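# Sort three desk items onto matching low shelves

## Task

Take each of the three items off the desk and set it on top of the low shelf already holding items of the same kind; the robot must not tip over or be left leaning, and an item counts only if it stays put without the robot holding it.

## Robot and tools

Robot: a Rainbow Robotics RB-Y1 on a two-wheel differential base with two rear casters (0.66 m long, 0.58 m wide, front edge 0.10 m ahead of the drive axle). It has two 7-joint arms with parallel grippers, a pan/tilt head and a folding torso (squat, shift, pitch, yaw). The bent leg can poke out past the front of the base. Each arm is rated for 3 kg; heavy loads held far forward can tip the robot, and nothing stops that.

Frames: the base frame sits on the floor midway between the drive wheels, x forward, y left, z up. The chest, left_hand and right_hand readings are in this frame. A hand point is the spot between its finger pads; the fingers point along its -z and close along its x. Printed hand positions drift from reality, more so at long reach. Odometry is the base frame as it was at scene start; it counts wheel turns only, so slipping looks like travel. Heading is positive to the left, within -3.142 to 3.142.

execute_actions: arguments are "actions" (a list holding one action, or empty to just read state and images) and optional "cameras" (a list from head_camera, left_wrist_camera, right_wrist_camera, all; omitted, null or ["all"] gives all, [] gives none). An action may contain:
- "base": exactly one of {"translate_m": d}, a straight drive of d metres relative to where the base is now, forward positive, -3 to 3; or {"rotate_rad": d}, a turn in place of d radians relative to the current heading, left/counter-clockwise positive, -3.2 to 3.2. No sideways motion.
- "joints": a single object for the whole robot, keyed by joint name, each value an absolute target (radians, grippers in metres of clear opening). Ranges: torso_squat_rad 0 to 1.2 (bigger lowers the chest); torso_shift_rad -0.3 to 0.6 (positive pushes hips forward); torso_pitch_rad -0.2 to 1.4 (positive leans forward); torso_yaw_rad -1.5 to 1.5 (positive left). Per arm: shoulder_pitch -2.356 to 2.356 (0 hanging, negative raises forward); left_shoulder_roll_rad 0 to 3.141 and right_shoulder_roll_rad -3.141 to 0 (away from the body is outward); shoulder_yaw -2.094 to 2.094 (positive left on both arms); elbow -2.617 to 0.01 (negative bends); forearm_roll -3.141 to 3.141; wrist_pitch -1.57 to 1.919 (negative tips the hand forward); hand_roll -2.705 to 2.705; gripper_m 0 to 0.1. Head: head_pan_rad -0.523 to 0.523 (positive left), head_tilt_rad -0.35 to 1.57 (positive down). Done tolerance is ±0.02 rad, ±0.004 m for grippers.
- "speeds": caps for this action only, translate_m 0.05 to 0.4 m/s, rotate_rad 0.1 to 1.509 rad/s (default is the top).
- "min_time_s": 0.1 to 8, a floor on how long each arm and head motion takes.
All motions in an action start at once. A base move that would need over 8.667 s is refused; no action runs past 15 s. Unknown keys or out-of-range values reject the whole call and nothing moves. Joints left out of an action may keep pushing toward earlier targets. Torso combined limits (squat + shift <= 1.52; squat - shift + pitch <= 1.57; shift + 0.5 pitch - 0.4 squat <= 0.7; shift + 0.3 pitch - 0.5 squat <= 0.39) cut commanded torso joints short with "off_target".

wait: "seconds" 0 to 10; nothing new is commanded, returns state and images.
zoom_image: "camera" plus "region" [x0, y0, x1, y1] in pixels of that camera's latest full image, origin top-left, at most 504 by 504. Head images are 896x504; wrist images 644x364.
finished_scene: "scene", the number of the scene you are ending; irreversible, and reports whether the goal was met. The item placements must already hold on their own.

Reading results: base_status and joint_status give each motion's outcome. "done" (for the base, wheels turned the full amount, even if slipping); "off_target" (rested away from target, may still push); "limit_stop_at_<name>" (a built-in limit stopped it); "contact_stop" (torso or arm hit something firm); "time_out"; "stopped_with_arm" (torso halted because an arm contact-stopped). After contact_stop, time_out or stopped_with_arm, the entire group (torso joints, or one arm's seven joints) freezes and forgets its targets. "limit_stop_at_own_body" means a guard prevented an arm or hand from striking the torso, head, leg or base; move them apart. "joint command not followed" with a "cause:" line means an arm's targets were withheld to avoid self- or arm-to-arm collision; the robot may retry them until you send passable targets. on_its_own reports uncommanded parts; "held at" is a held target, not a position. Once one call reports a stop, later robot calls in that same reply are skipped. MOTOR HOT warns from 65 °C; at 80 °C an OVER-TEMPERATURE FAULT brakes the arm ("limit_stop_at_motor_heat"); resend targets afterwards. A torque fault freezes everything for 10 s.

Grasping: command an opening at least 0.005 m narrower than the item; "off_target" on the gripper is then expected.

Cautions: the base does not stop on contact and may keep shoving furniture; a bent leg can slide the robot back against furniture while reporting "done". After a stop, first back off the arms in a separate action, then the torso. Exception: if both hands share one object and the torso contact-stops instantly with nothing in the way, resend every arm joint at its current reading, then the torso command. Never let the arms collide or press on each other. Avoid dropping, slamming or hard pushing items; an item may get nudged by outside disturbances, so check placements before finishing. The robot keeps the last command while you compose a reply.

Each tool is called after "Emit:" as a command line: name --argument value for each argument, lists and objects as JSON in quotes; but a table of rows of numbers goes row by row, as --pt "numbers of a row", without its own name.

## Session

Emit:
execute_actions --actions '[{"joints":{"head_tilt_rad":0.3}}]' --cameras '["head_camera"]'

Scene clock: 0.60 s.
base_odometry: x=+0.000 y=+0.000 heading=+0.000 (m, m, rad; odometry frame)
base_status: not commanded
joint_positions: torso_squat_rad=+0.350 torso_shift_rad=+0.000 torso_pitch_rad=-0.001 torso_yaw_rad=-0.001 left_shoulder_pitch_rad=+0.011 left_shoulder_roll_rad=+0.003 left_shoulder_yaw_rad=+0.031 left_elbow_rad=-0.266 left_forearm_roll_rad=-0.029 left_wrist_pitch_rad=-0.009 left_hand_roll_rad=+0.044 left_gripper_m=+0.099 right_shoulder_pitch_rad=+0.040 right_shoulder_roll_rad=+0.000 right_shoulder_yaw_rad=-0.038 right_elbow_rad=-0.150 right_forearm_roll_rad=+0.019 right_wrist_pitch_rad=-0.002 right_hand_roll_rad=+0.014 right_gripper_m=+0.100 head_pan_rad=+0.000 head_tilt_rad=+0.300
joint_status: all done
chest: x=-0.2285 y=+0.0009 z=+1.2474 quat_wxyz=(+1.000, -0.001, +0.000, +0.000) (m; base frame)
left_hand: x=-0.1046 y=+0.2269 z=+0.5729 quat_wxyz=(+0.991, +0.002, -0.133, +0.024) (m; base frame)
right_hand: x=-0.1837 y=-0.2241 z=+0.5640 quat_wxyz=(+0.998, -0.004, -0.057, -0.010) (m; base frame)
pictures: head_camera
Images, in order (width x height): head_camera 896x504.

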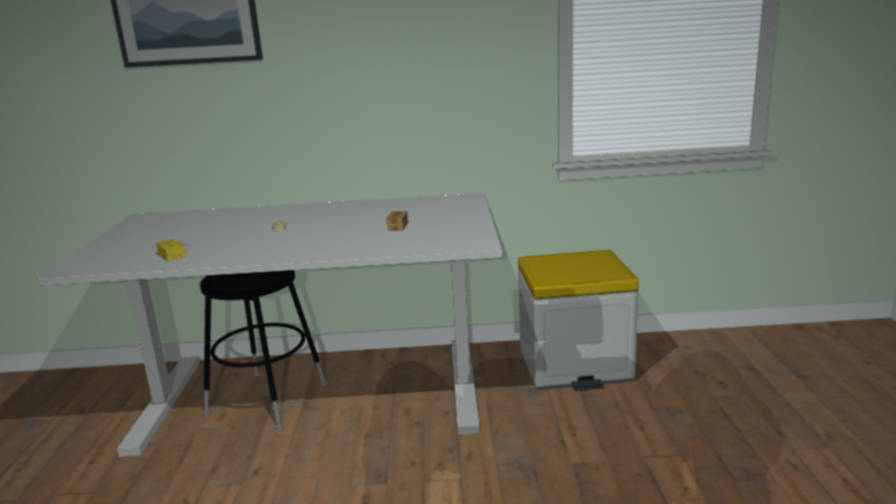

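Emit:
execute_actions --actions '[{"base":{"rotate_rad":0.16},"joints":{"torso_pitch_rad":0.4,"torso_shift_rad":0.02,"right_shoulder_pitch_rad":-1.7,"right_shoulder_roll_rad":-0.12,"right_shoulder_yaw_rad":0,"right_elbow_rad":-0.1,"right_forearm_roll_rad":0,"right_wrist_pitch_rad":1.4,"right_hand_roll_rad":-0.3,"left_shoulder_pitch_rad":-1.7,"left_shoulder_roll_rad":0.12,"left_shoulder_yaw_rad":0,"left_elbow_rad":-0.1,"left_forearm_roll_rad":0,"left_wrist_pitch_rad":1.4,"left_hand_roll_rad":0.3,"head_tilt_rad":0.6}}]' --cameras '[]'

Emit:
execute_actions --actions '[{"base":{"translate_m":1.5}}]' --cameras '["head_camera"]'

Scene clock: 10.83 s.
base_odometry: x=+0.000 y=+0.000 heading=+0.159 (m, m, rad; odometry frame)
base_status: done
joint_positions: torso_squat_rad=+0.350 torso_shift_rad=+0.020 torso_pitch_rad=+0.400 torso_yaw_rad=-0.001 left_shoulder_pitch_rad=-1.700 left_shoulder_roll_rad=+0.120 left_shoulder_yaw_rad=+0.000 left_elbow_rad=-0.100 left_forearm_roll_rad=+0.000 left_wrist_pitch_rad=+1.400 left_hand_roll_rad=+0.300 left_gripper_m=+0.099 right_shoulder_pitch_rad=-1.700 right_shoulder_roll_rad=-0.120 right_shoulder_yaw_rad=+0.000 right_elbow_rad=-0.100 right_forearm_roll_rad=+0.000 right_wrist_pitch_rad=+1.400 right_hand_roll_rad=-0.300 right_gripper_m=+0.100 head_pan_rad=+0.000 head_tilt_rad=+0.600
joint_status: all done
chest: x=-0.0944 y=+0.0009 z=+1.2229 quat_wxyz=(+0.980, -0.001, +0.199, +0.000) (m; base frame)
left_hand: x=+0.4279 y=+0.1341 z=+0.9160 quat_wxyz=(+0.991, +0.129, +0.000, -0.028) (m; base frame)
right_hand: x=+0.4281 y=-0.1335 z=+0.9168 quat_wxyz=(+0.991, -0.131, +0.000, +0.028) (m; base frame)
pictures: none
No camera images: the call's "cameras" was empty. Leave "cameras" out to get every camera's image.

Scene clock: 15.93 s.
base_odometry: x=+1.481 y=+0.238 heading=+0.159 (m, m, rad; odometry frame)
base_status: done
joint_positions: torso_squat_rad=+0.350 torso_shift_rad=+0.020 torso_pitch_rad=+0.400 torso_yaw_rad=-0.001 left_shoulder_pitch_rad=-1.700 left_shoulder_roll_rad=+0.120 left_shoulder_yaw_rad=+0.000 left_elbow_rad=-0.100 left_forearm_roll_rad=+0.000 left_wrist_pitch_rad=+1.400 left_hand_roll_rad=+0.300 left_gripper_m=+0.099 right_shoulder_pitch_rad=-1.700 right_shoulder_roll_rad=-0.120 right_shoulder_yaw_rad=+0.000 right_elbow_rad=-0.100 right_forearm_roll_rad=+0.000 right_wrist_pitch_rad=+1.400 right_hand_roll_rad=-0.300 right_gripper_m=+0.100 head_pan_rad=+0.000 head_tilt_rad=+0.600
joint_status: not commanded
chest: x=-0.0943 y=+0.0009 z=+1.2229 quat_wxyz=(+0.980, -0.001, +0.199, +0.000) (m; base frame)
left_hand: x=+0.4278 y=+0.1342 z=+0.9159 quat_wxyz=(+0.991, +0.129, +0.000, -0.028) (m; base frame)
right_hand: x=+0.4280 y=-0.1336 z=+0.9166 quat_wxyz=(+0.991, -0.131, +0.000, +0.028) (m; base frame)
pictures: head_camera
Images, in order (width x height): head_camera 896x504.

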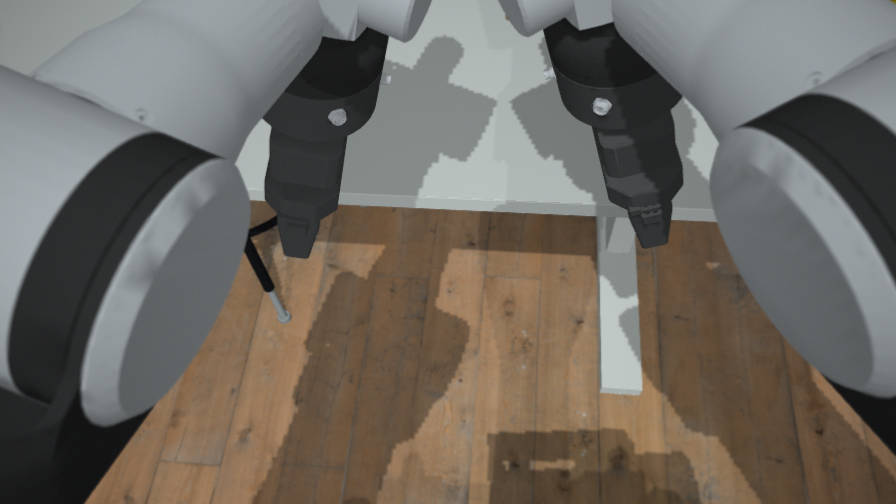

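Emit:
execute_actions --actions '[{"base":{"translate_m":0.27}}]'

Scene clock: 20.50 s.
base_odometry: x=+1.748 y=+0.281 heading=+0.159 (m, m, rad; odometry frame)
base_status: done
joint_positions: torso_squat_rad=+0.350 torso_shift_rad=+0.020 torso_pitch_rad=+0.400 torso_yaw_rad=-0.001 left_shoulder_pitch_rad=-1.700 left_shoulder_roll_rad=+0.120 left_shoulder_yaw_rad=+0.000 left_elbow_rad=-0.100 left_forearm_roll_rad=+0.000 left_wrist_pitch_rad=+1.400 left_hand_roll_rad=+0.300 left_gripper_m=+0.099 right_shoulder_pitch_rad=-1.700 right_shoulder_roll_rad=-0.120 right_shoulder_yaw_rad=+0.000 right_elbow_rad=-0.100 right_forearm_roll_rad=+0.000 right_wrist_pitch_rad=+1.400 right_hand_roll_rad=-0.300 right_gripper_m=+0.100 head_pan_rad=+0.000 head_tilt_rad=+0.600
joint_status: not commanded
chest: x=-0.0943 y=+0.0009 z=+1.2229 quat_wxyz=(+0.980, -0.001, +0.199, +0.000) (m; base frame)
left_hand: x=+0.4278 y=+0.1342 z=+0.9159 quat_wxyz=(+0.991, +0.129, +0.000, -0.028) (m; base frame)
right_hand: x=+0.4280 y=-0.1336 z=+0.9166 quat_wxyz=(+0.991, -0.131, +0.000, +0.028) (m; base frame)
pictures: head_camera, left_wrist_camera, right_wrist_camera
Images, in order (width x height): head_camera 896x504, left_wrist_camera 644x364, right_wrist_camera 644x364.

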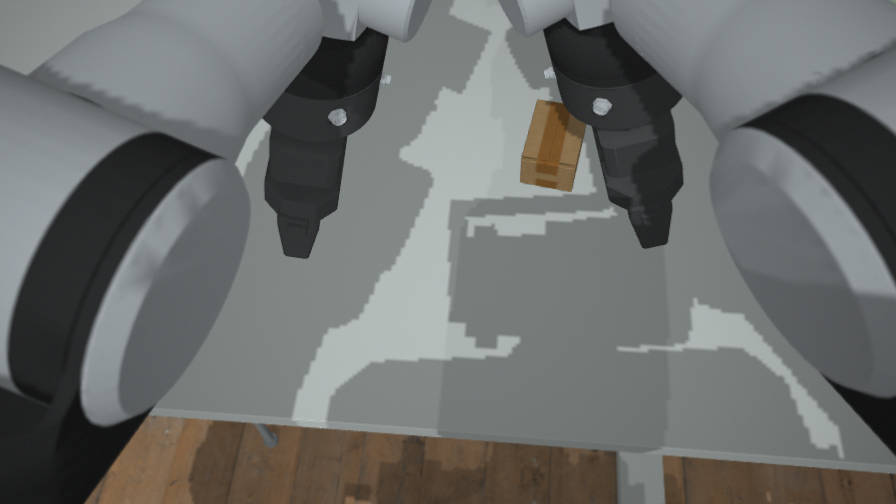

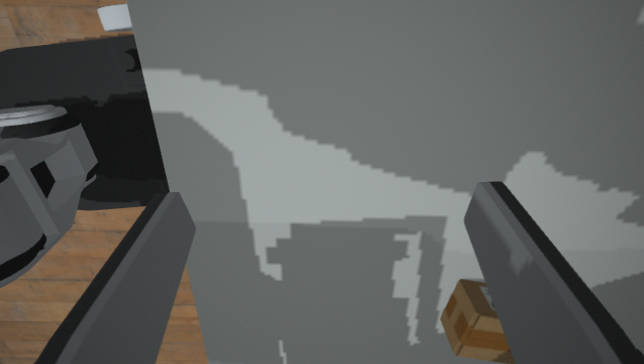

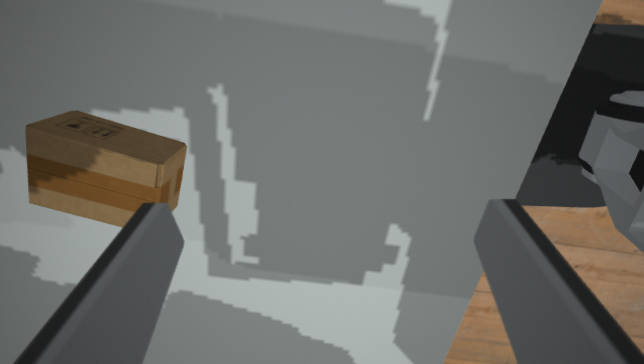

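Emit:
execute_actions --actions '[{"joints":{"torso_shift_rad":0.3,"right_shoulder_pitch_rad":-1.55,"right_wrist_pitch_rad":1.25,"right_hand_roll_rad":1.27,"right_shoulder_roll_rad":-0.06}}]' --cameras '["right_wrist_camera"]'

Scene clock: 27.80 s.
base_odometry: x=+1.748 y=+0.281 heading=+0.159 (m, m, rad; odometry frame)
base_status: not commanded
joint_positions: torso_squat_rad=+0.350 torso_shift_rad=+0.299 torso_pitch_rad=+0.398 torso_yaw_rad=-0.001 left_shoulder_pitch_rad=-1.700 left_shoulder_roll_rad=+0.120 left_shoulder_yaw_rad=+0.000 left_elbow_rad=-0.100 left_forearm_roll_rad=+0.000 left_wrist_pitch_rad=+1.400 left_hand_roll_rad=+0.300 left_gripper_m=+0.099 right_shoulder_pitch_rad=-1.554 right_shoulder_roll_rad=-0.060 right_shoulder_yaw_rad=+0.000 right_elbow_rad=-0.102 right_forearm_roll_rad=+0.000 right_wrist_pitch_rad=+1.251 right_hand_roll_rad=+1.270 right_gripper_m=+0.100 head_pan_rad=+0.000 head_tilt_rad=+0.600
joint_status: all done
chest: x=+0.0857 y=+0.0009 z=+1.1940 quat_wxyz=(+0.980, -0.001, +0.198, +0.000) (m; base frame)
left_hand: x=+0.6084 y=+0.1342 z=+0.8880 quat_wxyz=(+0.991, +0.129, -0.001, -0.028) (m; base frame)
right_hand: x=+0.5744 y=-0.1179 z=+0.8111 quat_wxyz=(+0.668, -0.069, +0.078, +0.737) (m; base frame)
pictures: right_wrist_camera
Images, in order (width x height): right_wrist_camera 644x364.

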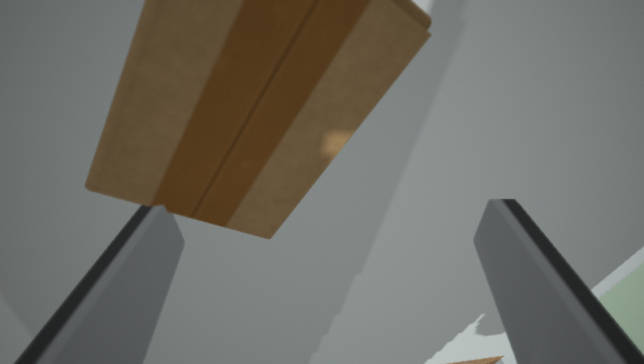

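Emit:
execute_actions --actions '[{"joints":{"right_hand_roll_rad":0.7}}]' --cameras '["right_wrist_camera"]'

Scene clock: 30.77 s.
base_odometry: x=+1.748 y=+0.281 heading=+0.159 (m, m, rad; odometry frame)
base_status: not commanded
joint_positions: torso_squat_rad=+0.350 torso_shift_rad=+0.299 torso_pitch_rad=+0.399 torso_yaw_rad=-0.001 left_shoulder_pitch_rad=-1.700 left_shoulder_roll_rad=+0.120 left_shoulder_yaw_rad=+0.000 left_elbow_rad=-0.100 left_forearm_roll_rad=+0.000 left_wrist_pitch_rad=+1.400 left_hand_roll_rad=+0.300 left_gripper_m=+0.099 right_shoulder_pitch_rad=-1.553 right_shoulder_roll_rad=-0.060 right_shoulder_yaw_rad=+0.000 right_elbow_rad=-0.102 right_forearm_roll_rad=+0.000 right_wrist_pitch_rad=+1.250 right_hand_roll_rad=+0.700 right_gripper_m=+0.100 head_pan_rad=+0.000 head_tilt_rad=+0.600
joint_status: all done
chest: x=+0.0860 y=+0.0009 z=+1.1939 quat_wxyz=(+0.980, -0.001, +0.198, +0.000) (m; base frame)
left_hand: x=+0.6086 y=+0.1342 z=+0.8876 quat_wxyz=(+0.991, +0.129, +0.000, -0.028) (m; base frame)
right_hand: x=+0.5742 y=-0.1179 z=+0.8103 quat_wxyz=(+0.848, -0.087, +0.055, +0.519) (m; base frame)
pictures: right_wrist_camera
Images, in order (width x height): right_wrist_camera 644x364.

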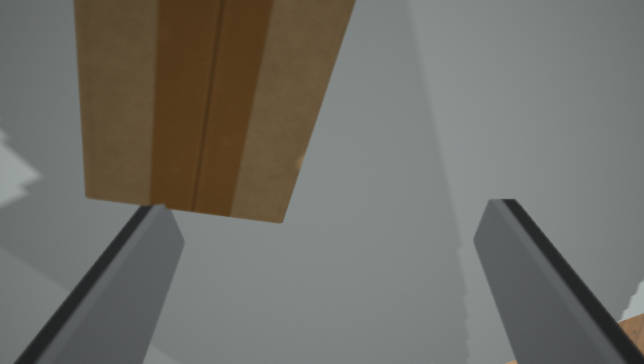

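Emit:
execute_actions --actions '[{"joints":{"torso_pitch_rad":0.52,"torso_shift_rad":0.33,"right_shoulder_pitch_rad":-1.75,"right_wrist_pitch_rad":1.33,"right_hand_roll_rad":0.6}}]' --cameras '["right_wrist_camera"]'

Scene clock: 38.97 s.
base_odometry: x=+1.748 y=+0.281 heading=+0.159 (m, m, rad; odometry frame)
base_status: not commanded
joint_positions: torso_squat_rad=+0.350 torso_shift_rad=+0.330 torso_pitch_rad=+0.520 torso_yaw_rad=-0.001 left_shoulder_pitch_rad=-1.700 left_shoulder_roll_rad=+0.120 left_shoulder_yaw_rad=+0.000 left_elbow_rad=-0.100 left_forearm_roll_rad=+0.000 left_wrist_pitch_rad=+1.400 left_hand_roll_rad=+0.300 left_gripper_m=+0.099 right_shoulder_pitch_rad=-1.639 right_shoulder_roll_rad=-0.060 right_shoulder_yaw_rad=+0.000 right_elbow_rad=-0.101 right_forearm_roll_rad=+0.000 right_wrist_pitch_rad=+1.287 right_hand_roll_rad=+0.654 right_gripper_m=+0.100 head_pan_rad=+0.000 head_tilt_rad=+0.600
joint_status: right_shoulder_pitch_rad time_out (moved -0.086 of -0.197); right_wrist_pitch_rad time_out (moved +0.037 of +0.080); right_hand_roll_rad time_out (moved -0.046 of -0.100); the others done
on_its_own: right_shoulder_pitch_rad is held at -1.638, not at your -1.750, since a time_out; right_wrist_pitch_rad is held at +1.287, not at your +1.330, since a time_out; right_hand_roll_rad is held at +0.654, not at your +0.600, since a time_out
chest: x=+0.1387 y=+0.0009 z=+1.1711 quat_wxyz=(+0.966, -0.001, +0.257, +0.000) (m; base frame)
left_hand: x=+0.6205 y=+0.1342 z=+0.8040 quat_wxyz=(+0.989, +0.127, +0.060, -0.036) (m; base frame)
right_hand: x=+0.6060 y=-0.1038 z=+0.7677 quat_wxyz=(+0.852, -0.072, +0.085, +0.511) (m; base frame)
pictures: right_wrist_camera
joint command not followed: on one or more control steps a check withheld the commanded joint targets of the right arm, and it was not sent them on those steps.
cause: the commanded joint targets would bring a part of the robot too close to another arm (this arm's wrist and the other arm's wrist); next, command targets that bring no part of the robot closer to that arm.
Images, in order (width x height): right_wrist_camera 644x364.

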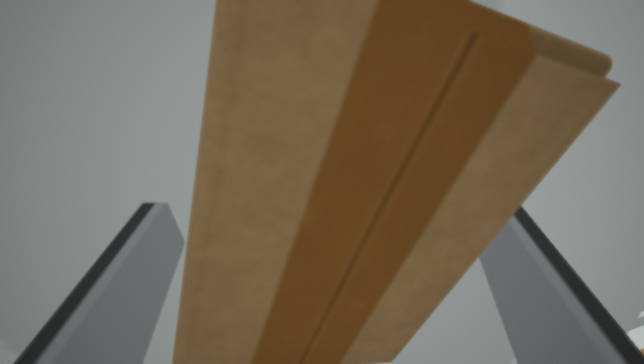

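Emit:
execute_actions --actions '[{"joints":{"right_gripper_m":0.03,"left_shoulder_roll_rad":0.35}}]' --cameras '["right_wrist_camera","head_camera"]'

Scene clock: 42.50 s.
base_odometry: x=+1.748 y=+0.281 heading=+0.159 (m, m, rad; odometry frame)
base_status: not commanded
joint_positions: torso_squat_rad=+0.350 torso_shift_rad=+0.330 torso_pitch_rad=+0.520 torso_yaw_rad=-0.001 left_shoulder_pitch_rad=-1.700 left_shoulder_roll_rad=+0.350 left_shoulder_yaw_rad=+0.000 left_elbow_rad=-0.100 left_forearm_roll_rad=+0.000 left_wrist_pitch_rad=+1.400 left_hand_roll_rad=+0.300 left_gripper_m=+0.099 right_shoulder_pitch_rad=-1.639 right_shoulder_roll_rad=-0.060 right_shoulder_yaw_rad=+0.000 right_elbow_rad=-0.101 right_forearm_roll_rad=+0.000 right_wrist_pitch_rad=+1.287 right_hand_roll_rad=+0.654 right_gripper_m=+0.072 head_pan_rad=+0.000 head_tilt_rad=+0.600
joint_status: right_gripper_m off_target (ended at +0.072, target +0.030); the others done
on_its_own: right_shoulder_pitch_rad is held at -1.638, not at your -1.750, since a time_out; right_wrist_pitch_rad is held at +1.287, not at your +1.330, since a time_out; right_hand_roll_rad is held at +0.654, not at your +0.600, since a time_out
chest: x=+0.1387 y=+0.0009 z=+1.1711 quat_wxyz=(+0.966, -0.001, +0.257, +0.000) (m; base frame)
left_hand: x=+0.6579 y=+0.2613 z=+0.8379 quat_wxyz=(+0.984, +0.162, +0.035, +0.071) (m; base frame)
right_hand: x=+0.6059 y=-0.1039 z=+0.7675 quat_wxyz=(+0.852, -0.071, +0.085, +0.511) (m; base frame)
pictures: head_camera, right_wrist_camera
Images, in order (width x height): head_camera 896x504, right_wrist_camera 644x364.

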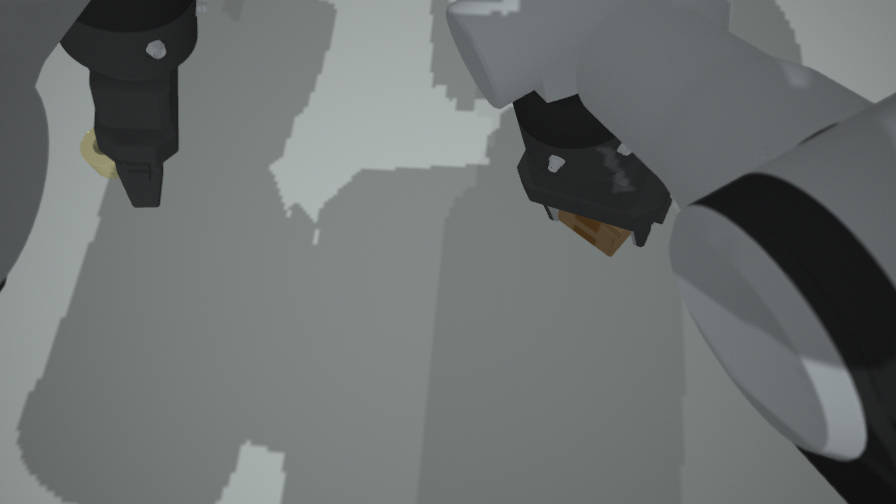

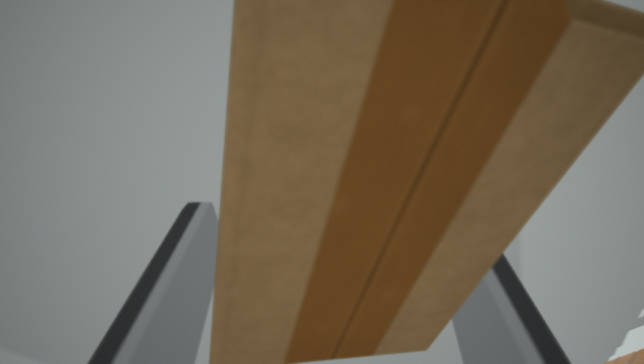

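Emit:
execute_actions --actions '[{"joints":{"right_gripper_m":0.1}}]' --cameras '[]'

Emit:
execute_actions --actions '[{"joints":{"right_hand_roll_rad":0.27}}]' --cameras '["right_wrist_camera"]'

Scene clock: 48.03 s.
base_odometry: x=+1.748 y=+0.281 heading=+0.159 (m, m, rad; odometry frame)
base_status: not commanded
joint_positions: torso_squat_rad=+0.350 torso_shift_rad=+0.330 torso_pitch_rad=+0.520 torso_yaw_rad=-0.001 left_shoulder_pitch_rad=-1.700 left_shoulder_roll_rad=+0.350 left_shoulder_yaw_rad=+0.000 left_elbow_rad=-0.100 left_forearm_roll_rad=+0.000 left_wrist_pitch_rad=+1.400 left_hand_roll_rad=+0.300 left_gripper_m=+0.099 right_shoulder_pitch_rad=-1.639 right_shoulder_roll_rad=-0.060 right_shoulder_yaw_rad=+0.000 right_elbow_rad=-0.101 right_forearm_roll_rad=+0.000 right_wrist_pitch_rad=+1.287 right_hand_roll_rad=+0.654 right_gripper_m=+0.100 head_pan_rad=+0.000 head_tilt_rad=+0.600
joint_status: all done
on_its_own: right_shoulder_pitch_rad is held at -1.638, not at your -1.750, since a time_out; right_wrist_pitch_rad is held at +1.287, not at your +1.330, since a time_out; right_hand_roll_rad is held at +0.654, not at your +0.600, since a time_out
chest: x=+0.1387 y=+0.0009 z=+1.1711 quat_wxyz=(+0.966, -0.001, +0.257, +0.000) (m; base frame)
left_hand: x=+0.6579 y=+0.2613 z=+0.8380 quat_wxyz=(+0.984, +0.162, +0.035, +0.071) (m; base frame)
right_hand: x=+0.6059 y=-0.1038 z=+0.7675 quat_wxyz=(+0.852, -0.071, +0.085, +0.511) (m; base frame)
pictures: none
No camera images: the call's "cameras" was empty. Leave "cameras" out to get every camera's image.

Scene clock: 48.87 s.
base_odometry: x=+1.748 y=+0.281 heading=+0.159 (m, m, rad; odometry frame)
base_status: not commanded
joint_positions: torso_squat_rad=+0.350 torso_shift_rad=+0.330 torso_pitch_rad=+0.520 torso_yaw_rad=-0.001 left_shoulder_pitch_rad=-1.700 left_shoulder_roll_rad=+0.350 left_shoulder_yaw_rad=+0.000 left_elbow_rad=-0.100 left_forearm_roll_rad=+0.000 left_wrist_pitch_rad=+1.400 left_hand_roll_rad=+0.300 left_gripper_m=+0.099 right_shoulder_pitch_rad=-1.639 right_shoulder_roll_rad=-0.060 right_shoulder_yaw_rad=+0.000 right_elbow_rad=-0.101 right_forearm_roll_rad=+0.000 right_wrist_pitch_rad=+1.287 right_hand_roll_rad=+0.270 right_gripper_m=+0.100 head_pan_rad=+0.000 head_tilt_rad=+0.600
joint_status: all done
on_its_own: right_shoulder_pitch_rad is held at -1.638, not at your -1.750, since a time_out; right_wrist_pitch_rad is held at +1.287, not at your +1.330, since a time_out
chest: x=+0.1387 y=+0.0009 z=+1.1711 quat_wxyz=(+0.966, -0.001, +0.257, +0.000) (m; base frame)
left_hand: x=+0.6579 y=+0.2613 z=+0.8380 quat_wxyz=(+0.984, +0.162, +0.035, +0.071) (m; base frame)
right_hand: x=+0.6059 y=-0.1038 z=+0.7675 quat_wxyz=(+0.934, -0.086, +0.070, +0.339) (m; base frame)
pictures: right_wrist_camera
Images, in order (width x height): right_wrist_camera 644x364.

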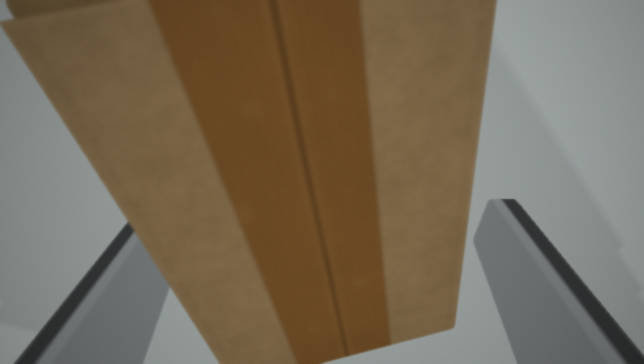

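The box is aligned now. Closing.

Emit:
execute_actions --actions '[{"joints":{"right_gripper_m":0.03}}]' --cameras '["right_wrist_camera"]'

Scene clock: 51.37 s.
base_odometry: x=+1.748 y=+0.281 heading=+0.159 (m, m, rad; odometry frame)
base_status: not commanded
joint_positions: torso_squat_rad=+0.350 torso_shift_rad=+0.330 torso_pitch_rad=+0.520 torso_yaw_rad=-0.001 left_shoulder_pitch_rad=-1.700 left_shoulder_roll_rad=+0.350 left_shoulder_yaw_rad=+0.000 left_elbow_rad=-0.100 left_forearm_roll_rad=+0.000 left_wrist_pitch_rad=+1.400 left_hand_roll_rad=+0.300 left_gripper_m=+0.099 right_shoulder_pitch_rad=-1.639 right_shoulder_roll_rad=-0.060 right_shoulder_yaw_rad=+0.000 right_elbow_rad=-0.101 right_forearm_roll_rad=+0.000 right_wrist_pitch_rad=+1.287 right_hand_roll_rad=+0.270 right_gripper_m=+0.067 head_pan_rad=+0.000 head_tilt_rad=+0.600
joint_status: right_gripper_m off_target (ended at +0.067, target +0.030)
on_its_own: right_shoulder_pitch_rad is held at -1.638, not at your -1.750, since a time_out; right_wrist_pitch_rad is held at +1.287, not at your +1.330, since a time_out
chest: x=+0.1387 y=+0.0009 z=+1.1711 quat_wxyz=(+0.966, -0.001, +0.257, +0.000) (m; base frame)
left_hand: x=+0.6579 y=+0.2613 z=+0.8380 quat_wxyz=(+0.984, +0.162, +0.035, +0.071) (m; base frame)
right_hand: x=+0.6059 y=-0.1038 z=+0.7675 quat_wxyz=(+0.934, -0.086, +0.070, +0.339) (m; base frame)
pictures: right_wrist_camera
Images, in order (width x height): right_wrist_camera 644x364.

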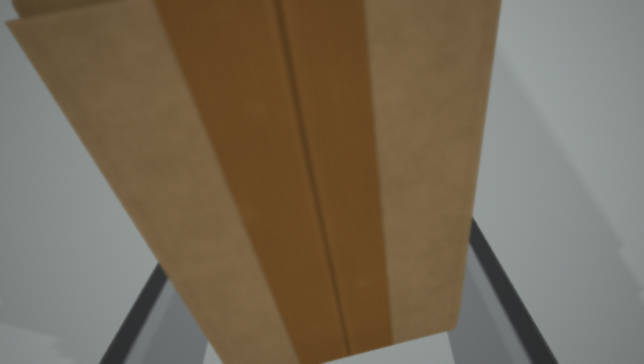

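Emit:
execute_actions --actions '[{"joints":{"right_shoulder_pitch_rad":-1.85,"right_wrist_pitch_rad":1.45,"right_shoulder_roll_rad":-0.2,"left_shoulder_roll_rad":0.45,"left_wrist_pitch_rad":1.28}}]' --cameras '["left_wrist_camera"]'

Scene clock: 54.27 s.
base_odometry: x=+1.748 y=+0.281 heading=+0.159 (m, m, rad; odometry frame)
base_status: not commanded
joint_positions: torso_squat_rad=+0.350 torso_shift_rad=+0.330 torso_pitch_rad=+0.520 torso_yaw_rad=-0.001 left_shoulder_pitch_rad=-1.700 left_shoulder_roll_rad=+0.450 left_shoulder_yaw_rad=+0.000 left_elbow_rad=-0.100 left_forearm_roll_rad=+0.000 left_wrist_pitch_rad=+1.280 left_hand_roll_rad=+0.300 left_gripper_m=+0.099 right_shoulder_pitch_rad=-1.850 right_shoulder_roll_rad=-0.200 right_shoulder_yaw_rad=+0.000 right_elbow_rad=-0.101 right_forearm_roll_rad=+0.000 right_wrist_pitch_rad=+1.450 right_hand_roll_rad=+0.270 right_gripper_m=+0.064 head_pan_rad=+0.000 head_tilt_rad=+0.600
joint_status: all done
chest: x=+0.1388 y=+0.0009 z=+1.1711 quat_wxyz=(+0.966, -0.001, +0.257, +0.000) (m; base frame)
left_hand: x=+0.6928 y=+0.3155 z=+0.8551 quat_wxyz=(+0.980, +0.165, -0.034, +0.107) (m; base frame)
right_hand: x=+0.6790 y=-0.1489 z=+0.8859 quat_wxyz=(+0.948, -0.131, +0.039, +0.286) (m; base frame)
pictures: left_wrist_camera
Images, in order (width x height): left_wrist_camera 644x364.

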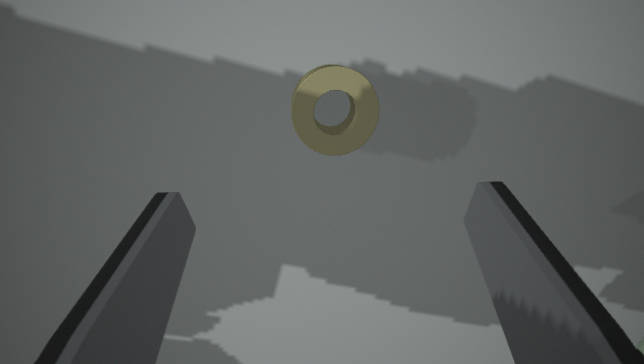

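Emit:
execute_actions --actions '[{"joints":{"torso_shift_rad":0.4,"left_shoulder_pitch_rad":-1.56,"left_wrist_pitch_rad":1.14,"left_shoulder_roll_rad":0.47}}]' --cameras '["left_wrist_camera"]'

Scene clock: 58.33 s.
base_odometry: x=+1.748 y=+0.281 heading=+0.159 (m, m, rad; odometry frame)
base_status: not commanded
joint_positions: torso_squat_rad=+0.350 torso_shift_rad=+0.400 torso_pitch_rad=+0.520 torso_yaw_rad=-0.001 left_shoulder_pitch_rad=-1.560 left_shoulder_roll_rad=+0.470 left_shoulder_yaw_rad=+0.000 left_elbow_rad=-0.100 left_forearm_roll_rad=+0.000 left_wrist_pitch_rad=+1.140 left_hand_roll_rad=+0.300 left_gripper_m=+0.099 right_shoulder_pitch_rad=-1.850 right_shoulder_roll_rad=-0.200 right_shoulder_yaw_rad=+0.000 right_elbow_rad=-0.101 right_forearm_roll_rad=+0.000 right_wrist_pitch_rad=+1.450 right_hand_roll_rad=+0.270 right_gripper_m=+0.064 head_pan_rad=+0.000 head_tilt_rad=+0.600
joint_status: all done
chest: x=+0.1819 y=+0.0009 z=+1.1546 quat_wxyz=(+0.966, -0.001, +0.257, +0.000) (m; base frame)
left_hand: x=+0.7094 y=+0.3555 z=+0.7795 quat_wxyz=(+0.977, +0.176, -0.037, +0.113) (m; base frame)
right_hand: x=+0.7219 y=-0.1488 z=+0.8692 quat_wxyz=(+0.948, -0.131, +0.040, +0.286) (m; base frame)
pictures: left_wrist_camera
Images, in order (width x height): left_wrist_camera 644x364.

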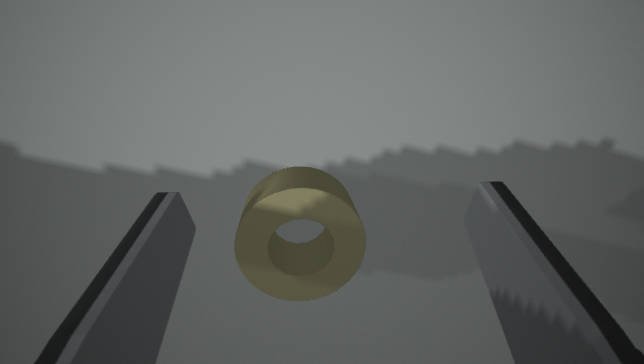

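Emit:
execute_actions --actions '[{"joints":{"left_shoulder_pitch_rad":-1.52,"left_wrist_pitch_rad":1.10},"min_time_s":1}]' --cameras '[]'

Emit:
execute_actions --actions '[{"joints":{"left_gripper_m":0.02}}]' --cameras '["left_wrist_camera"]'

Scene clock: 61.70 s.
base_odometry: x=+1.748 y=+0.281 heading=+0.159 (m, m, rad; odometry frame)
base_status: not commanded
joint_positions: torso_squat_rad=+0.350 torso_shift_rad=+0.400 torso_pitch_rad=+0.520 torso_yaw_rad=-0.001 left_shoulder_pitch_rad=-1.520 left_shoulder_roll_rad=+0.470 left_shoulder_yaw_rad=+0.000 left_elbow_rad=-0.100 left_forearm_roll_rad=+0.000 left_wrist_pitch_rad=+1.100 left_hand_roll_rad=+0.300 left_gripper_m=+0.099 right_shoulder_pitch_rad=-1.850 right_shoulder_roll_rad=-0.200 right_shoulder_yaw_rad=+0.000 right_elbow_rad=-0.101 right_forearm_roll_rad=+0.000 right_wrist_pitch_rad=+1.450 right_hand_roll_rad=+0.270 right_gripper_m=+0.064 head_pan_rad=+0.000 head_tilt_rad=+0.600
joint_status: all done
chest: x=+0.1819 y=+0.0009 z=+1.1546 quat_wxyz=(+0.966, -0.001, +0.257, +0.000) (m; base frame)
left_hand: x=+0.7002 y=+0.3635 z=+0.7626 quat_wxyz=(+0.977, +0.178, -0.037, +0.111) (m; base frame)
right_hand: x=+0.7219 y=-0.1488 z=+0.8692 quat_wxyz=(+0.948, -0.131, +0.040, +0.286) (m; base frame)
pictures: none
No camera images: the call's "cameras" was empty. Leave "cameras" out to get every camera's image.

Scene clock: 62.97 s.
base_odometry: x=+1.748 y=+0.281 heading=+0.159 (m, m, rad; odometry frame)
base_status: not commanded
joint_positions: torso_squat_rad=+0.350 torso_shift_rad=+0.400 torso_pitch_rad=+0.520 torso_yaw_rad=-0.001 left_shoulder_pitch_rad=-1.520 left_shoulder_roll_rad=+0.470 left_shoulder_yaw_rad=+0.000 left_elbow_rad=-0.100 left_forearm_roll_rad=+0.000 left_wrist_pitch_rad=+1.100 left_hand_roll_rad=+0.300 left_gripper_m=+0.039 right_shoulder_pitch_rad=-1.850 right_shoulder_roll_rad=-0.200 right_shoulder_yaw_rad=+0.000 right_elbow_rad=-0.101 right_forearm_roll_rad=+0.000 right_wrist_pitch_rad=+1.450 right_hand_roll_rad=+0.270 right_gripper_m=+0.064 head_pan_rad=+0.000 head_tilt_rad=+0.600
joint_status: left_gripper_m off_target (ended at +0.039, target +0.020)
chest: x=+0.1819 y=+0.0009 z=+1.1546 quat_wxyz=(+0.966, -0.001, +0.257, +0.000) (m; base frame)
left_hand: x=+0.7002 y=+0.3635 z=+0.7626 quat_wxyz=(+0.977, +0.178, -0.037, +0.111) (m; base frame)
right_hand: x=+0.7219 y=-0.1488 z=+0.8692 quat_wxyz=(+0.948, -0.131, +0.040, +0.286) (m; base frame)
pictures: left_wrist_camera
Images, in order (width x height): left_wrist_camera 644x364.

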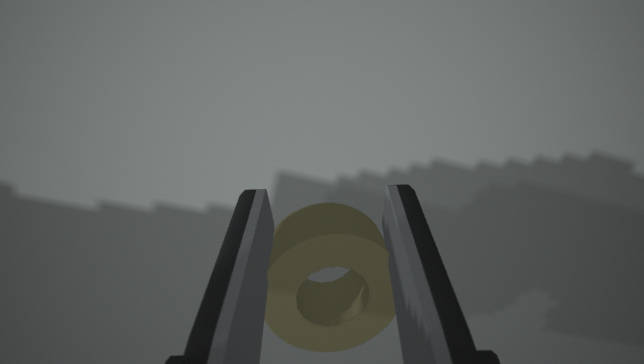

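Emit:
execute_actions --actions '[{"base":{"translate_m":-0.6},"joints":{"left_shoulder_pitch_rad":-1.7,"left_wrist_pitch_rad":1.4,"left_shoulder_roll_rad":0.2,"right_shoulder_pitch_rad":-1.7,"right_wrist_pitch_rad":1.4,"torso_shift_rad":0.02,"torso_pitch_rad":0.4,"head_tilt_rad":-0.1}}]' --cameras '[]'

Emit:
execute_actions --actions '[{"base":{"rotate_rad":2.3}}]' --cameras '["head_camera"]'

Emit:
execute_actions --actions '[{"base":{"rotate_rad":1.1}}]' --cameras '["head_camera"]'

Scene clock: 71.07 s.
base_odometry: x=+1.155 y=+0.186 heading=+0.158 (m, m, rad; odometry frame)
base_status: done
joint_positions: torso_squat_rad=+0.350 torso_shift_rad=+0.020 torso_pitch_rad=+0.400 torso_yaw_rad=-0.001 left_shoulder_pitch_rad=-1.700 left_shoulder_roll_rad=+0.200 left_shoulder_yaw_rad=+0.000 left_elbow_rad=-0.100 left_forearm_roll_rad=+0.000 left_wrist_pitch_rad=+1.400 left_hand_roll_rad=+0.300 left_gripper_m=+0.039 right_shoulder_pitch_rad=-1.700 right_shoulder_roll_rad=-0.200 right_shoulder_yaw_rad=+0.000 right_elbow_rad=-0.101 right_forearm_roll_rad=+0.000 right_wrist_pitch_rad=+1.400 right_hand_roll_rad=+0.270 right_gripper_m=+0.064 head_pan_rad=+0.000 head_tilt_rad=-0.100
joint_status: all done
chest: x=-0.0944 y=+0.0009 z=+1.2229 quat_wxyz=(+0.980, -0.001, +0.199, +0.000) (m; base frame)
left_hand: x=+0.4426 y=+0.1777 z=+0.9282 quat_wxyz=(+0.990, +0.139, -0.008, +0.010) (m; base frame)
right_hand: x=+0.4430 y=-0.1771 z=+0.9292 quat_wxyz=(+0.953, -0.138, +0.031, +0.269) (m; base frame)
pictures: none
No camera images: the call's "cameras" was empty. Leave "cameras" out to get every camera's image.

Scene clock: 75.70 s.
base_odometry: x=+1.155 y=+0.186 heading=+2.457 (m, m, rad; odometry frame)
base_status: done
joint_positions: torso_squat_rad=+0.350 torso_shift_rad=+0.020 torso_pitch_rad=+0.400 torso_yaw_rad=-0.001 left_shoulder_pitch_rad=-1.700 left_shoulder_roll_rad=+0.200 left_shoulder_yaw_rad=+0.000 left_elbow_rad=-0.100 left_forearm_roll_rad=+0.000 left_wrist_pitch_rad=+1.400 left_hand_roll_rad=+0.300 left_gripper_m=+0.039 right_shoulder_pitch_rad=-1.700 right_shoulder_roll_rad=-0.200 right_shoulder_yaw_rad=+0.000 right_elbow_rad=-0.101 right_forearm_roll_rad=+0.000 right_wrist_pitch_rad=+1.400 right_hand_roll_rad=+0.270 right_gripper_m=+0.064 head_pan_rad=+0.000 head_tilt_rad=-0.100
joint_status: not commanded
chest: x=-0.0944 y=+0.0009 z=+1.2229 quat_wxyz=(+0.980, -0.001, +0.199, +0.000) (m; base frame)
left_hand: x=+0.4427 y=+0.1778 z=+0.9282 quat_wxyz=(+0.990, +0.139, -0.008, +0.010) (m; base frame)
right_hand: x=+0.4430 y=-0.1771 z=+0.9291 quat_wxyz=(+0.953, -0.138, +0.031, +0.269) (m; base frame)
pictures: head_camera
Images, in order (width x height): head_camera 896x504.

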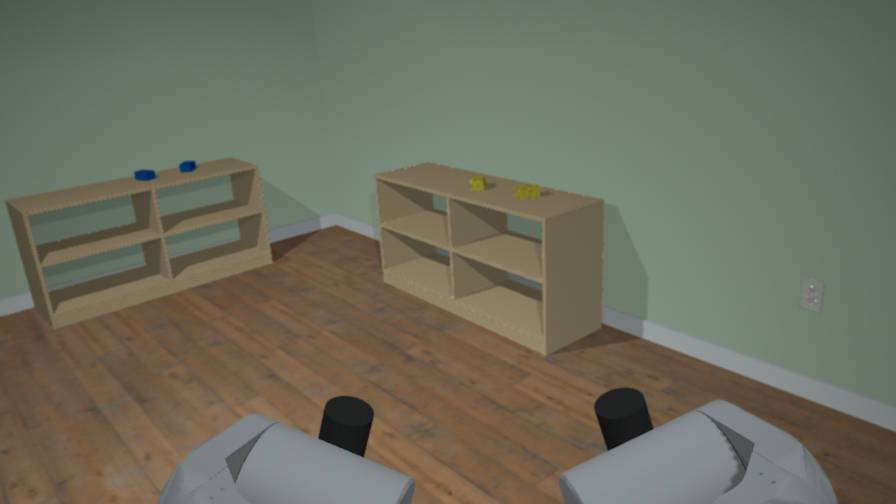

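Scene clock: 79.00 s.
base_odometry: x=+1.155 y=+0.186 heading=-2.726 (m, m, rad; odometry frame)
base_status: done
joint_positions: torso_squat_rad=+0.350 torso_shift_rad=+0.020 torso_pitch_rad=+0.400 torso_yaw_rad=-0.001 left_shoulder_pitch_rad=-1.700 left_shoulder_roll_rad=+0.200 left_shoulder_yaw_rad=+0.000 left_elbow_rad=-0.100 left_forearm_roll_rad=+0.000 left_wrist_pitch_rad=+1.400 left_hand_roll_rad=+0.300 left_gripper_m=+0.039 right_shoulder_pitch_rad=-1.700 right_shoulder_roll_rad=-0.200 right_shoulder_yaw_rad=+0.000 right_elbow_rad=-0.101 right_forearm_roll_rad=+0.000 right_wrist_pitch_rad=+1.400 right_hand_roll_rad=+0.270 right_gripper_m=+0.064 head_pan_rad=+0.000 head_tilt_rad=-0.100
joint_status: not commanded
chest: x=-0.0944 y=+0.0009 z=+1.2229 quat_wxyz=(+0.980, -0.001, +0.199, +0.000) (m; base frame)
left_hand: x=+0.4427 y=+0.1778 z=+0.9282 quat_wxyz=(+0.990, +0.139, -0.008, +0.010) (m; base frame)
right_hand: x=+0.4430 y=-0.1771 z=+0.9291 quat_wxyz=(+0.953, -0.138, +0.031, +0.269) (m; base frame)
pictures: head_camera
Images, in order (width x height): head_camera 896x504.

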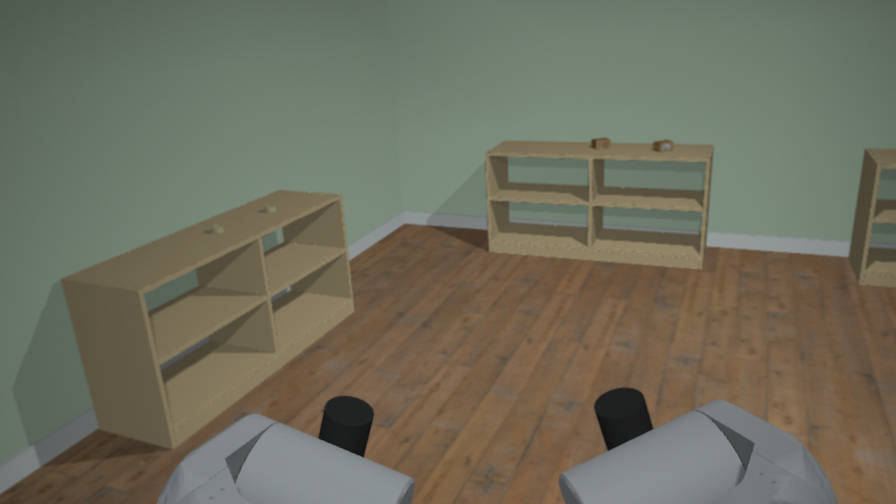

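Emit:
execute_actions --actions '[{"base":{"translate_m":2.53},"joints":{"head_tilt_rad":0.7}}]' --cameras '[]'

Emit:
execute_actions --actions '[{"base":{"rotate_rad":1.266}}]' --cameras '["head_camera"]'

Scene clock: 95.03 s.
base_odometry: x=-1.160 y=-0.835 heading=-2.726 (m, m, rad; odometry frame)
base_status: done
joint_positions: torso_squat_rad=+0.350 torso_shift_rad=+0.020 torso_pitch_rad=+0.400 torso_yaw_rad=-0.001 left_shoulder_pitch_rad=-1.700 left_shoulder_roll_rad=+0.200 left_shoulder_yaw_rad=+0.000 left_elbow_rad=-0.100 left_forearm_roll_rad=+0.000 left_wrist_pitch_rad=+1.400 left_hand_roll_rad=+0.300 left_gripper_m=+0.039 right_shoulder_pitch_rad=-1.700 right_shoulder_roll_rad=-0.200 right_shoulder_yaw_rad=+0.000 right_elbow_rad=-0.101 right_forearm_roll_rad=+0.000 right_wrist_pitch_rad=+1.400 right_hand_roll_rad=+0.270 right_gripper_m=+0.064 head_pan_rad=+0.000 head_tilt_rad=+0.700
joint_status: all done
chest: x=-0.0943 y=+0.0009 z=+1.2229 quat_wxyz=(+0.980, -0.001, +0.199, +0.000) (m; base frame)
left_hand: x=+0.4427 y=+0.1778 z=+0.9280 quat_wxyz=(+0.990, +0.139, -0.008, +0.010) (m; base frame)
right_hand: x=+0.4430 y=-0.1771 z=+0.9290 quat_wxyz=(+0.953, -0.138, +0.031, +0.269) (m; base frame)
pictures: none
No camera images: the call's "cameras" was empty. Leave "cameras" out to get every camera's image.

Scene clock: 98.57 s.
base_odometry: x=-1.160 y=-0.835 heading=-1.461 (m, m, rad; odometry frame)
base_status: done
joint_positions: torso_squat_rad=+0.350 torso_shift_rad=+0.020 torso_pitch_rad=+0.400 torso_yaw_rad=-0.001 left_shoulder_pitch_rad=-1.700 left_shoulder_roll_rad=+0.200 left_shoulder_yaw_rad=+0.000 left_elbow_rad=-0.100 left_forearm_roll_rad=+0.000 left_wrist_pitch_rad=+1.400 left_hand_roll_rad=+0.300 left_gripper_m=+0.039 right_shoulder_pitch_rad=-1.700 right_shoulder_roll_rad=-0.200 right_shoulder_yaw_rad=+0.000 right_elbow_rad=-0.101 right_forearm_roll_rad=+0.000 right_wrist_pitch_rad=+1.400 right_hand_roll_rad=+0.270 right_gripper_m=+0.064 head_pan_rad=+0.000 head_tilt_rad=+0.700
joint_status: not commanded
chest: x=-0.0943 y=+0.0009 z=+1.2229 quat_wxyz=(+0.980, -0.001, +0.199, +0.000) (m; base frame)
left_hand: x=+0.4427 y=+0.1778 z=+0.9280 quat_wxyz=(+0.990, +0.139, -0.008, +0.010) (m; base frame)
right_hand: x=+0.4430 y=-0.1771 z=+0.9290 quat_wxyz=(+0.953, -0.138, +0.031, +0.269) (m; base frame)
pictures: head_camera
Images, in order (width x height): head_camera 896x504.

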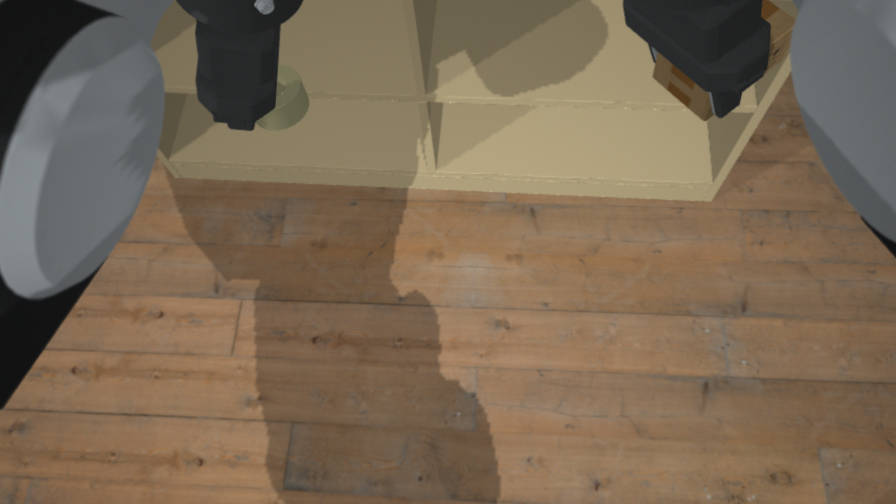

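Emit:
execute_actions --actions '[{"base":{"translate_m":0.63},"joints":{"left_shoulder_roll_rad":0.35}}]' --cameras '["head_camera"]'

Scene clock: 103.33 s.
base_odometry: x=-1.090 y=-1.461 heading=-1.461 (m, m, rad; odometry frame)
base_status: done
joint_positions: torso_squat_rad=+0.350 torso_shift_rad=+0.020 torso_pitch_rad=+0.400 torso_yaw_rad=-0.001 left_shoulder_pitch_rad=-1.700 left_shoulder_roll_rad=+0.350 left_shoulder_yaw_rad=+0.000 left_elbow_rad=-0.100 left_forearm_roll_rad=+0.000 left_wrist_pitch_rad=+1.400 left_hand_roll_rad=+0.300 left_gripper_m=+0.039 right_shoulder_pitch_rad=-1.700 right_shoulder_roll_rad=-0.200 right_shoulder_yaw_rad=+0.000 right_elbow_rad=-0.101 right_forearm_roll_rad=+0.000 right_wrist_pitch_rad=+1.400 right_hand_roll_rad=+0.270 right_gripper_m=+0.064 head_pan_rad=+0.000 head_tilt_rad=+0.700
joint_status: all done
chest: x=-0.0943 y=+0.0010 z=+1.2229 quat_wxyz=(+0.980, -0.001, +0.199, +0.000) (m; base frame)
left_hand: x=+0.4609 y=+0.2614 z=+0.9541 quat_wxyz=(+0.984, +0.157, -0.024, +0.081) (m; base frame)
right_hand: x=+0.4430 y=-0.1769 z=+0.9290 quat_wxyz=(+0.953, -0.138, +0.031, +0.269) (m; base frame)
pictures: head_camera
Images, in order (width x height): head_camera 896x504.

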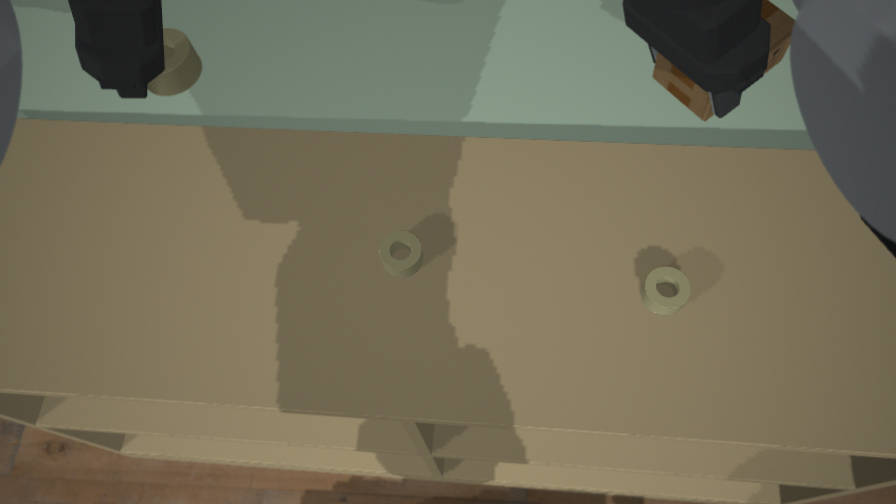

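The left side is clear. Placing the ring.

Emit:
execute_actions --actions '[{"joints":{"left_shoulder_pitch_rad":-1.13,"left_wrist_pitch_rad":0.83,"left_shoulder_roll_rad":0.27},"min_time_s":1.5}]' --cameras '[]'

Emit:
execute_actions --actions '[{"joints":{"left_gripper_m":0.1}}]' --cameras '[]'

Emit:
execute_actions --actions '[{"joints":{"left_shoulder_pitch_rad":-1.7,"left_wrist_pitch_rad":1.4}}]' --cameras '["head_camera"]'

Scene clock: 108.30 s.
base_odometry: x=-1.090 y=-1.461 heading=-1.461 (m, m, rad; odometry frame)
base_status: not commanded
joint_positions: torso_squat_rad=+0.350 torso_shift_rad=+0.020 torso_pitch_rad=+0.400 torso_yaw_rad=-0.001 left_shoulder_pitch_rad=-1.130 left_shoulder_roll_rad=+0.270 left_shoulder_yaw_rad=+0.000 left_elbow_rad=-0.100 left_forearm_roll_rad=+0.000 left_wrist_pitch_rad=+0.830 left_hand_roll_rad=+0.300 left_gripper_m=+0.039 right_shoulder_pitch_rad=-1.700 right_shoulder_roll_rad=-0.200 right_shoulder_yaw_rad=+0.000 right_elbow_rad=-0.101 right_forearm_roll_rad=+0.000 right_wrist_pitch_rad=+1.400 right_hand_roll_rad=+0.270 right_gripper_m=+0.064 head_pan_rad=+0.000 head_tilt_rad=+0.700
joint_status: all done
chest: x=-0.0943 y=+0.0010 z=+1.2229 quat_wxyz=(+0.980, -0.001, +0.199, +0.000) (m; base frame)
left_hand: x=+0.3129 y=+0.3098 z=+0.6920 quat_wxyz=(+0.990, +0.129, -0.013, +0.055) (m; base frame)
right_hand: x=+0.4430 y=-0.1770 z=+0.9290 quat_wxyz=(+0.953, -0.138, +0.031, +0.269) (m; base frame)
pictures: none
No camera images: the call's "cameras" was empty. Leave "cameras" out to get every camera's image.

Scene clock: 109.57 s.
base_odometry: x=-1.090 y=-1.461 heading=-1.461 (m, m, rad; odometry frame)
base_status: not commanded
joint_positions: torso_squat_rad=+0.350 torso_shift_rad=+0.020 torso_pitch_rad=+0.400 torso_yaw_rad=-0.001 left_shoulder_pitch_rad=-1.130 left_shoulder_roll_rad=+0.270 left_shoulder_yaw_rad=+0.000 left_elbow_rad=-0.100 left_forearm_roll_rad=+0.000 left_wrist_pitch_rad=+0.830 left_hand_roll_rad=+0.300 left_gripper_m=+0.099 right_shoulder_pitch_rad=-1.700 right_shoulder_roll_rad=-0.200 right_shoulder_yaw_rad=+0.000 right_elbow_rad=-0.101 right_forearm_roll_rad=+0.000 right_wrist_pitch_rad=+1.400 right_hand_roll_rad=+0.270 right_gripper_m=+0.064 head_pan_rad=+0.000 head_tilt_rad=+0.700
joint_status: all done
chest: x=-0.0943 y=+0.0010 z=+1.2229 quat_wxyz=(+0.980, -0.001, +0.199, +0.000) (m; base frame)
left_hand: x=+0.3129 y=+0.3098 z=+0.6920 quat_wxyz=(+0.990, +0.129, -0.013, +0.055) (m; base frame)
right_hand: x=+0.4430 y=-0.1770 z=+0.9290 quat_wxyz=(+0.953, -0.138, +0.031, +0.269) (m; base frame)
pictures: none
No camera images: the call's "cameras" was empty. Leave "cameras" out to get every camera's image.

Scene clock: 110.83 s.
base_odometry: x=-1.090 y=-1.461 heading=-1.461 (m, m, rad; odometry frame)
base_status: not commanded
joint_positions: torso_squat_rad=+0.350 torso_shift_rad=+0.020 torso_pitch_rad=+0.400 torso_yaw_rad=-0.001 left_shoulder_pitch_rad=-1.700 left_shoulder_roll_rad=+0.270 left_shoulder_yaw_rad=+0.000 left_elbow_rad=-0.100 left_forearm_roll_rad=+0.000 left_wrist_pitch_rad=+1.400 left_hand_roll_rad=+0.300 left_gripper_m=+0.099 right_shoulder_pitch_rad=-1.700 right_shoulder_roll_rad=-0.200 right_shoulder_yaw_rad=+0.000 right_elbow_rad=-0.101 right_forearm_roll_rad=+0.000 right_wrist_pitch_rad=+1.400 right_hand_roll_rad=+0.270 right_gripper_m=+0.064 head_pan_rad=+0.000 head_tilt_rad=+0.700
joint_status: all done
chest: x=-0.0943 y=+0.0009 z=+1.2229 quat_wxyz=(+0.980, -0.001, +0.199, +0.000) (m; base frame)
left_hand: x=+0.4529 y=+0.2165 z=+0.9399 quat_wxyz=(+0.988, +0.148, -0.016, +0.043) (m; base frame)
right_hand: x=+0.4430 y=-0.1771 z=+0.9291 quat_wxyz=(+0.953, -0.138, +0.031, +0.269) (m; base frame)
pictures: head_camera
Images, in order (width x height): head_camera 896x504.

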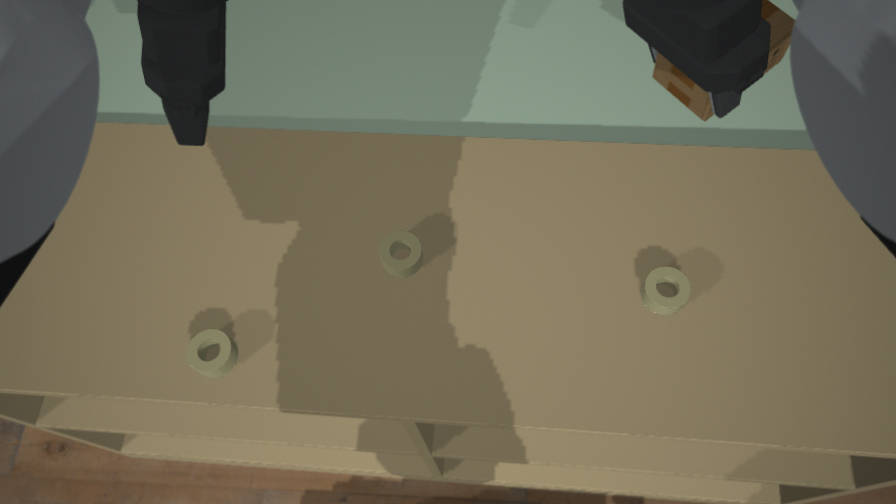

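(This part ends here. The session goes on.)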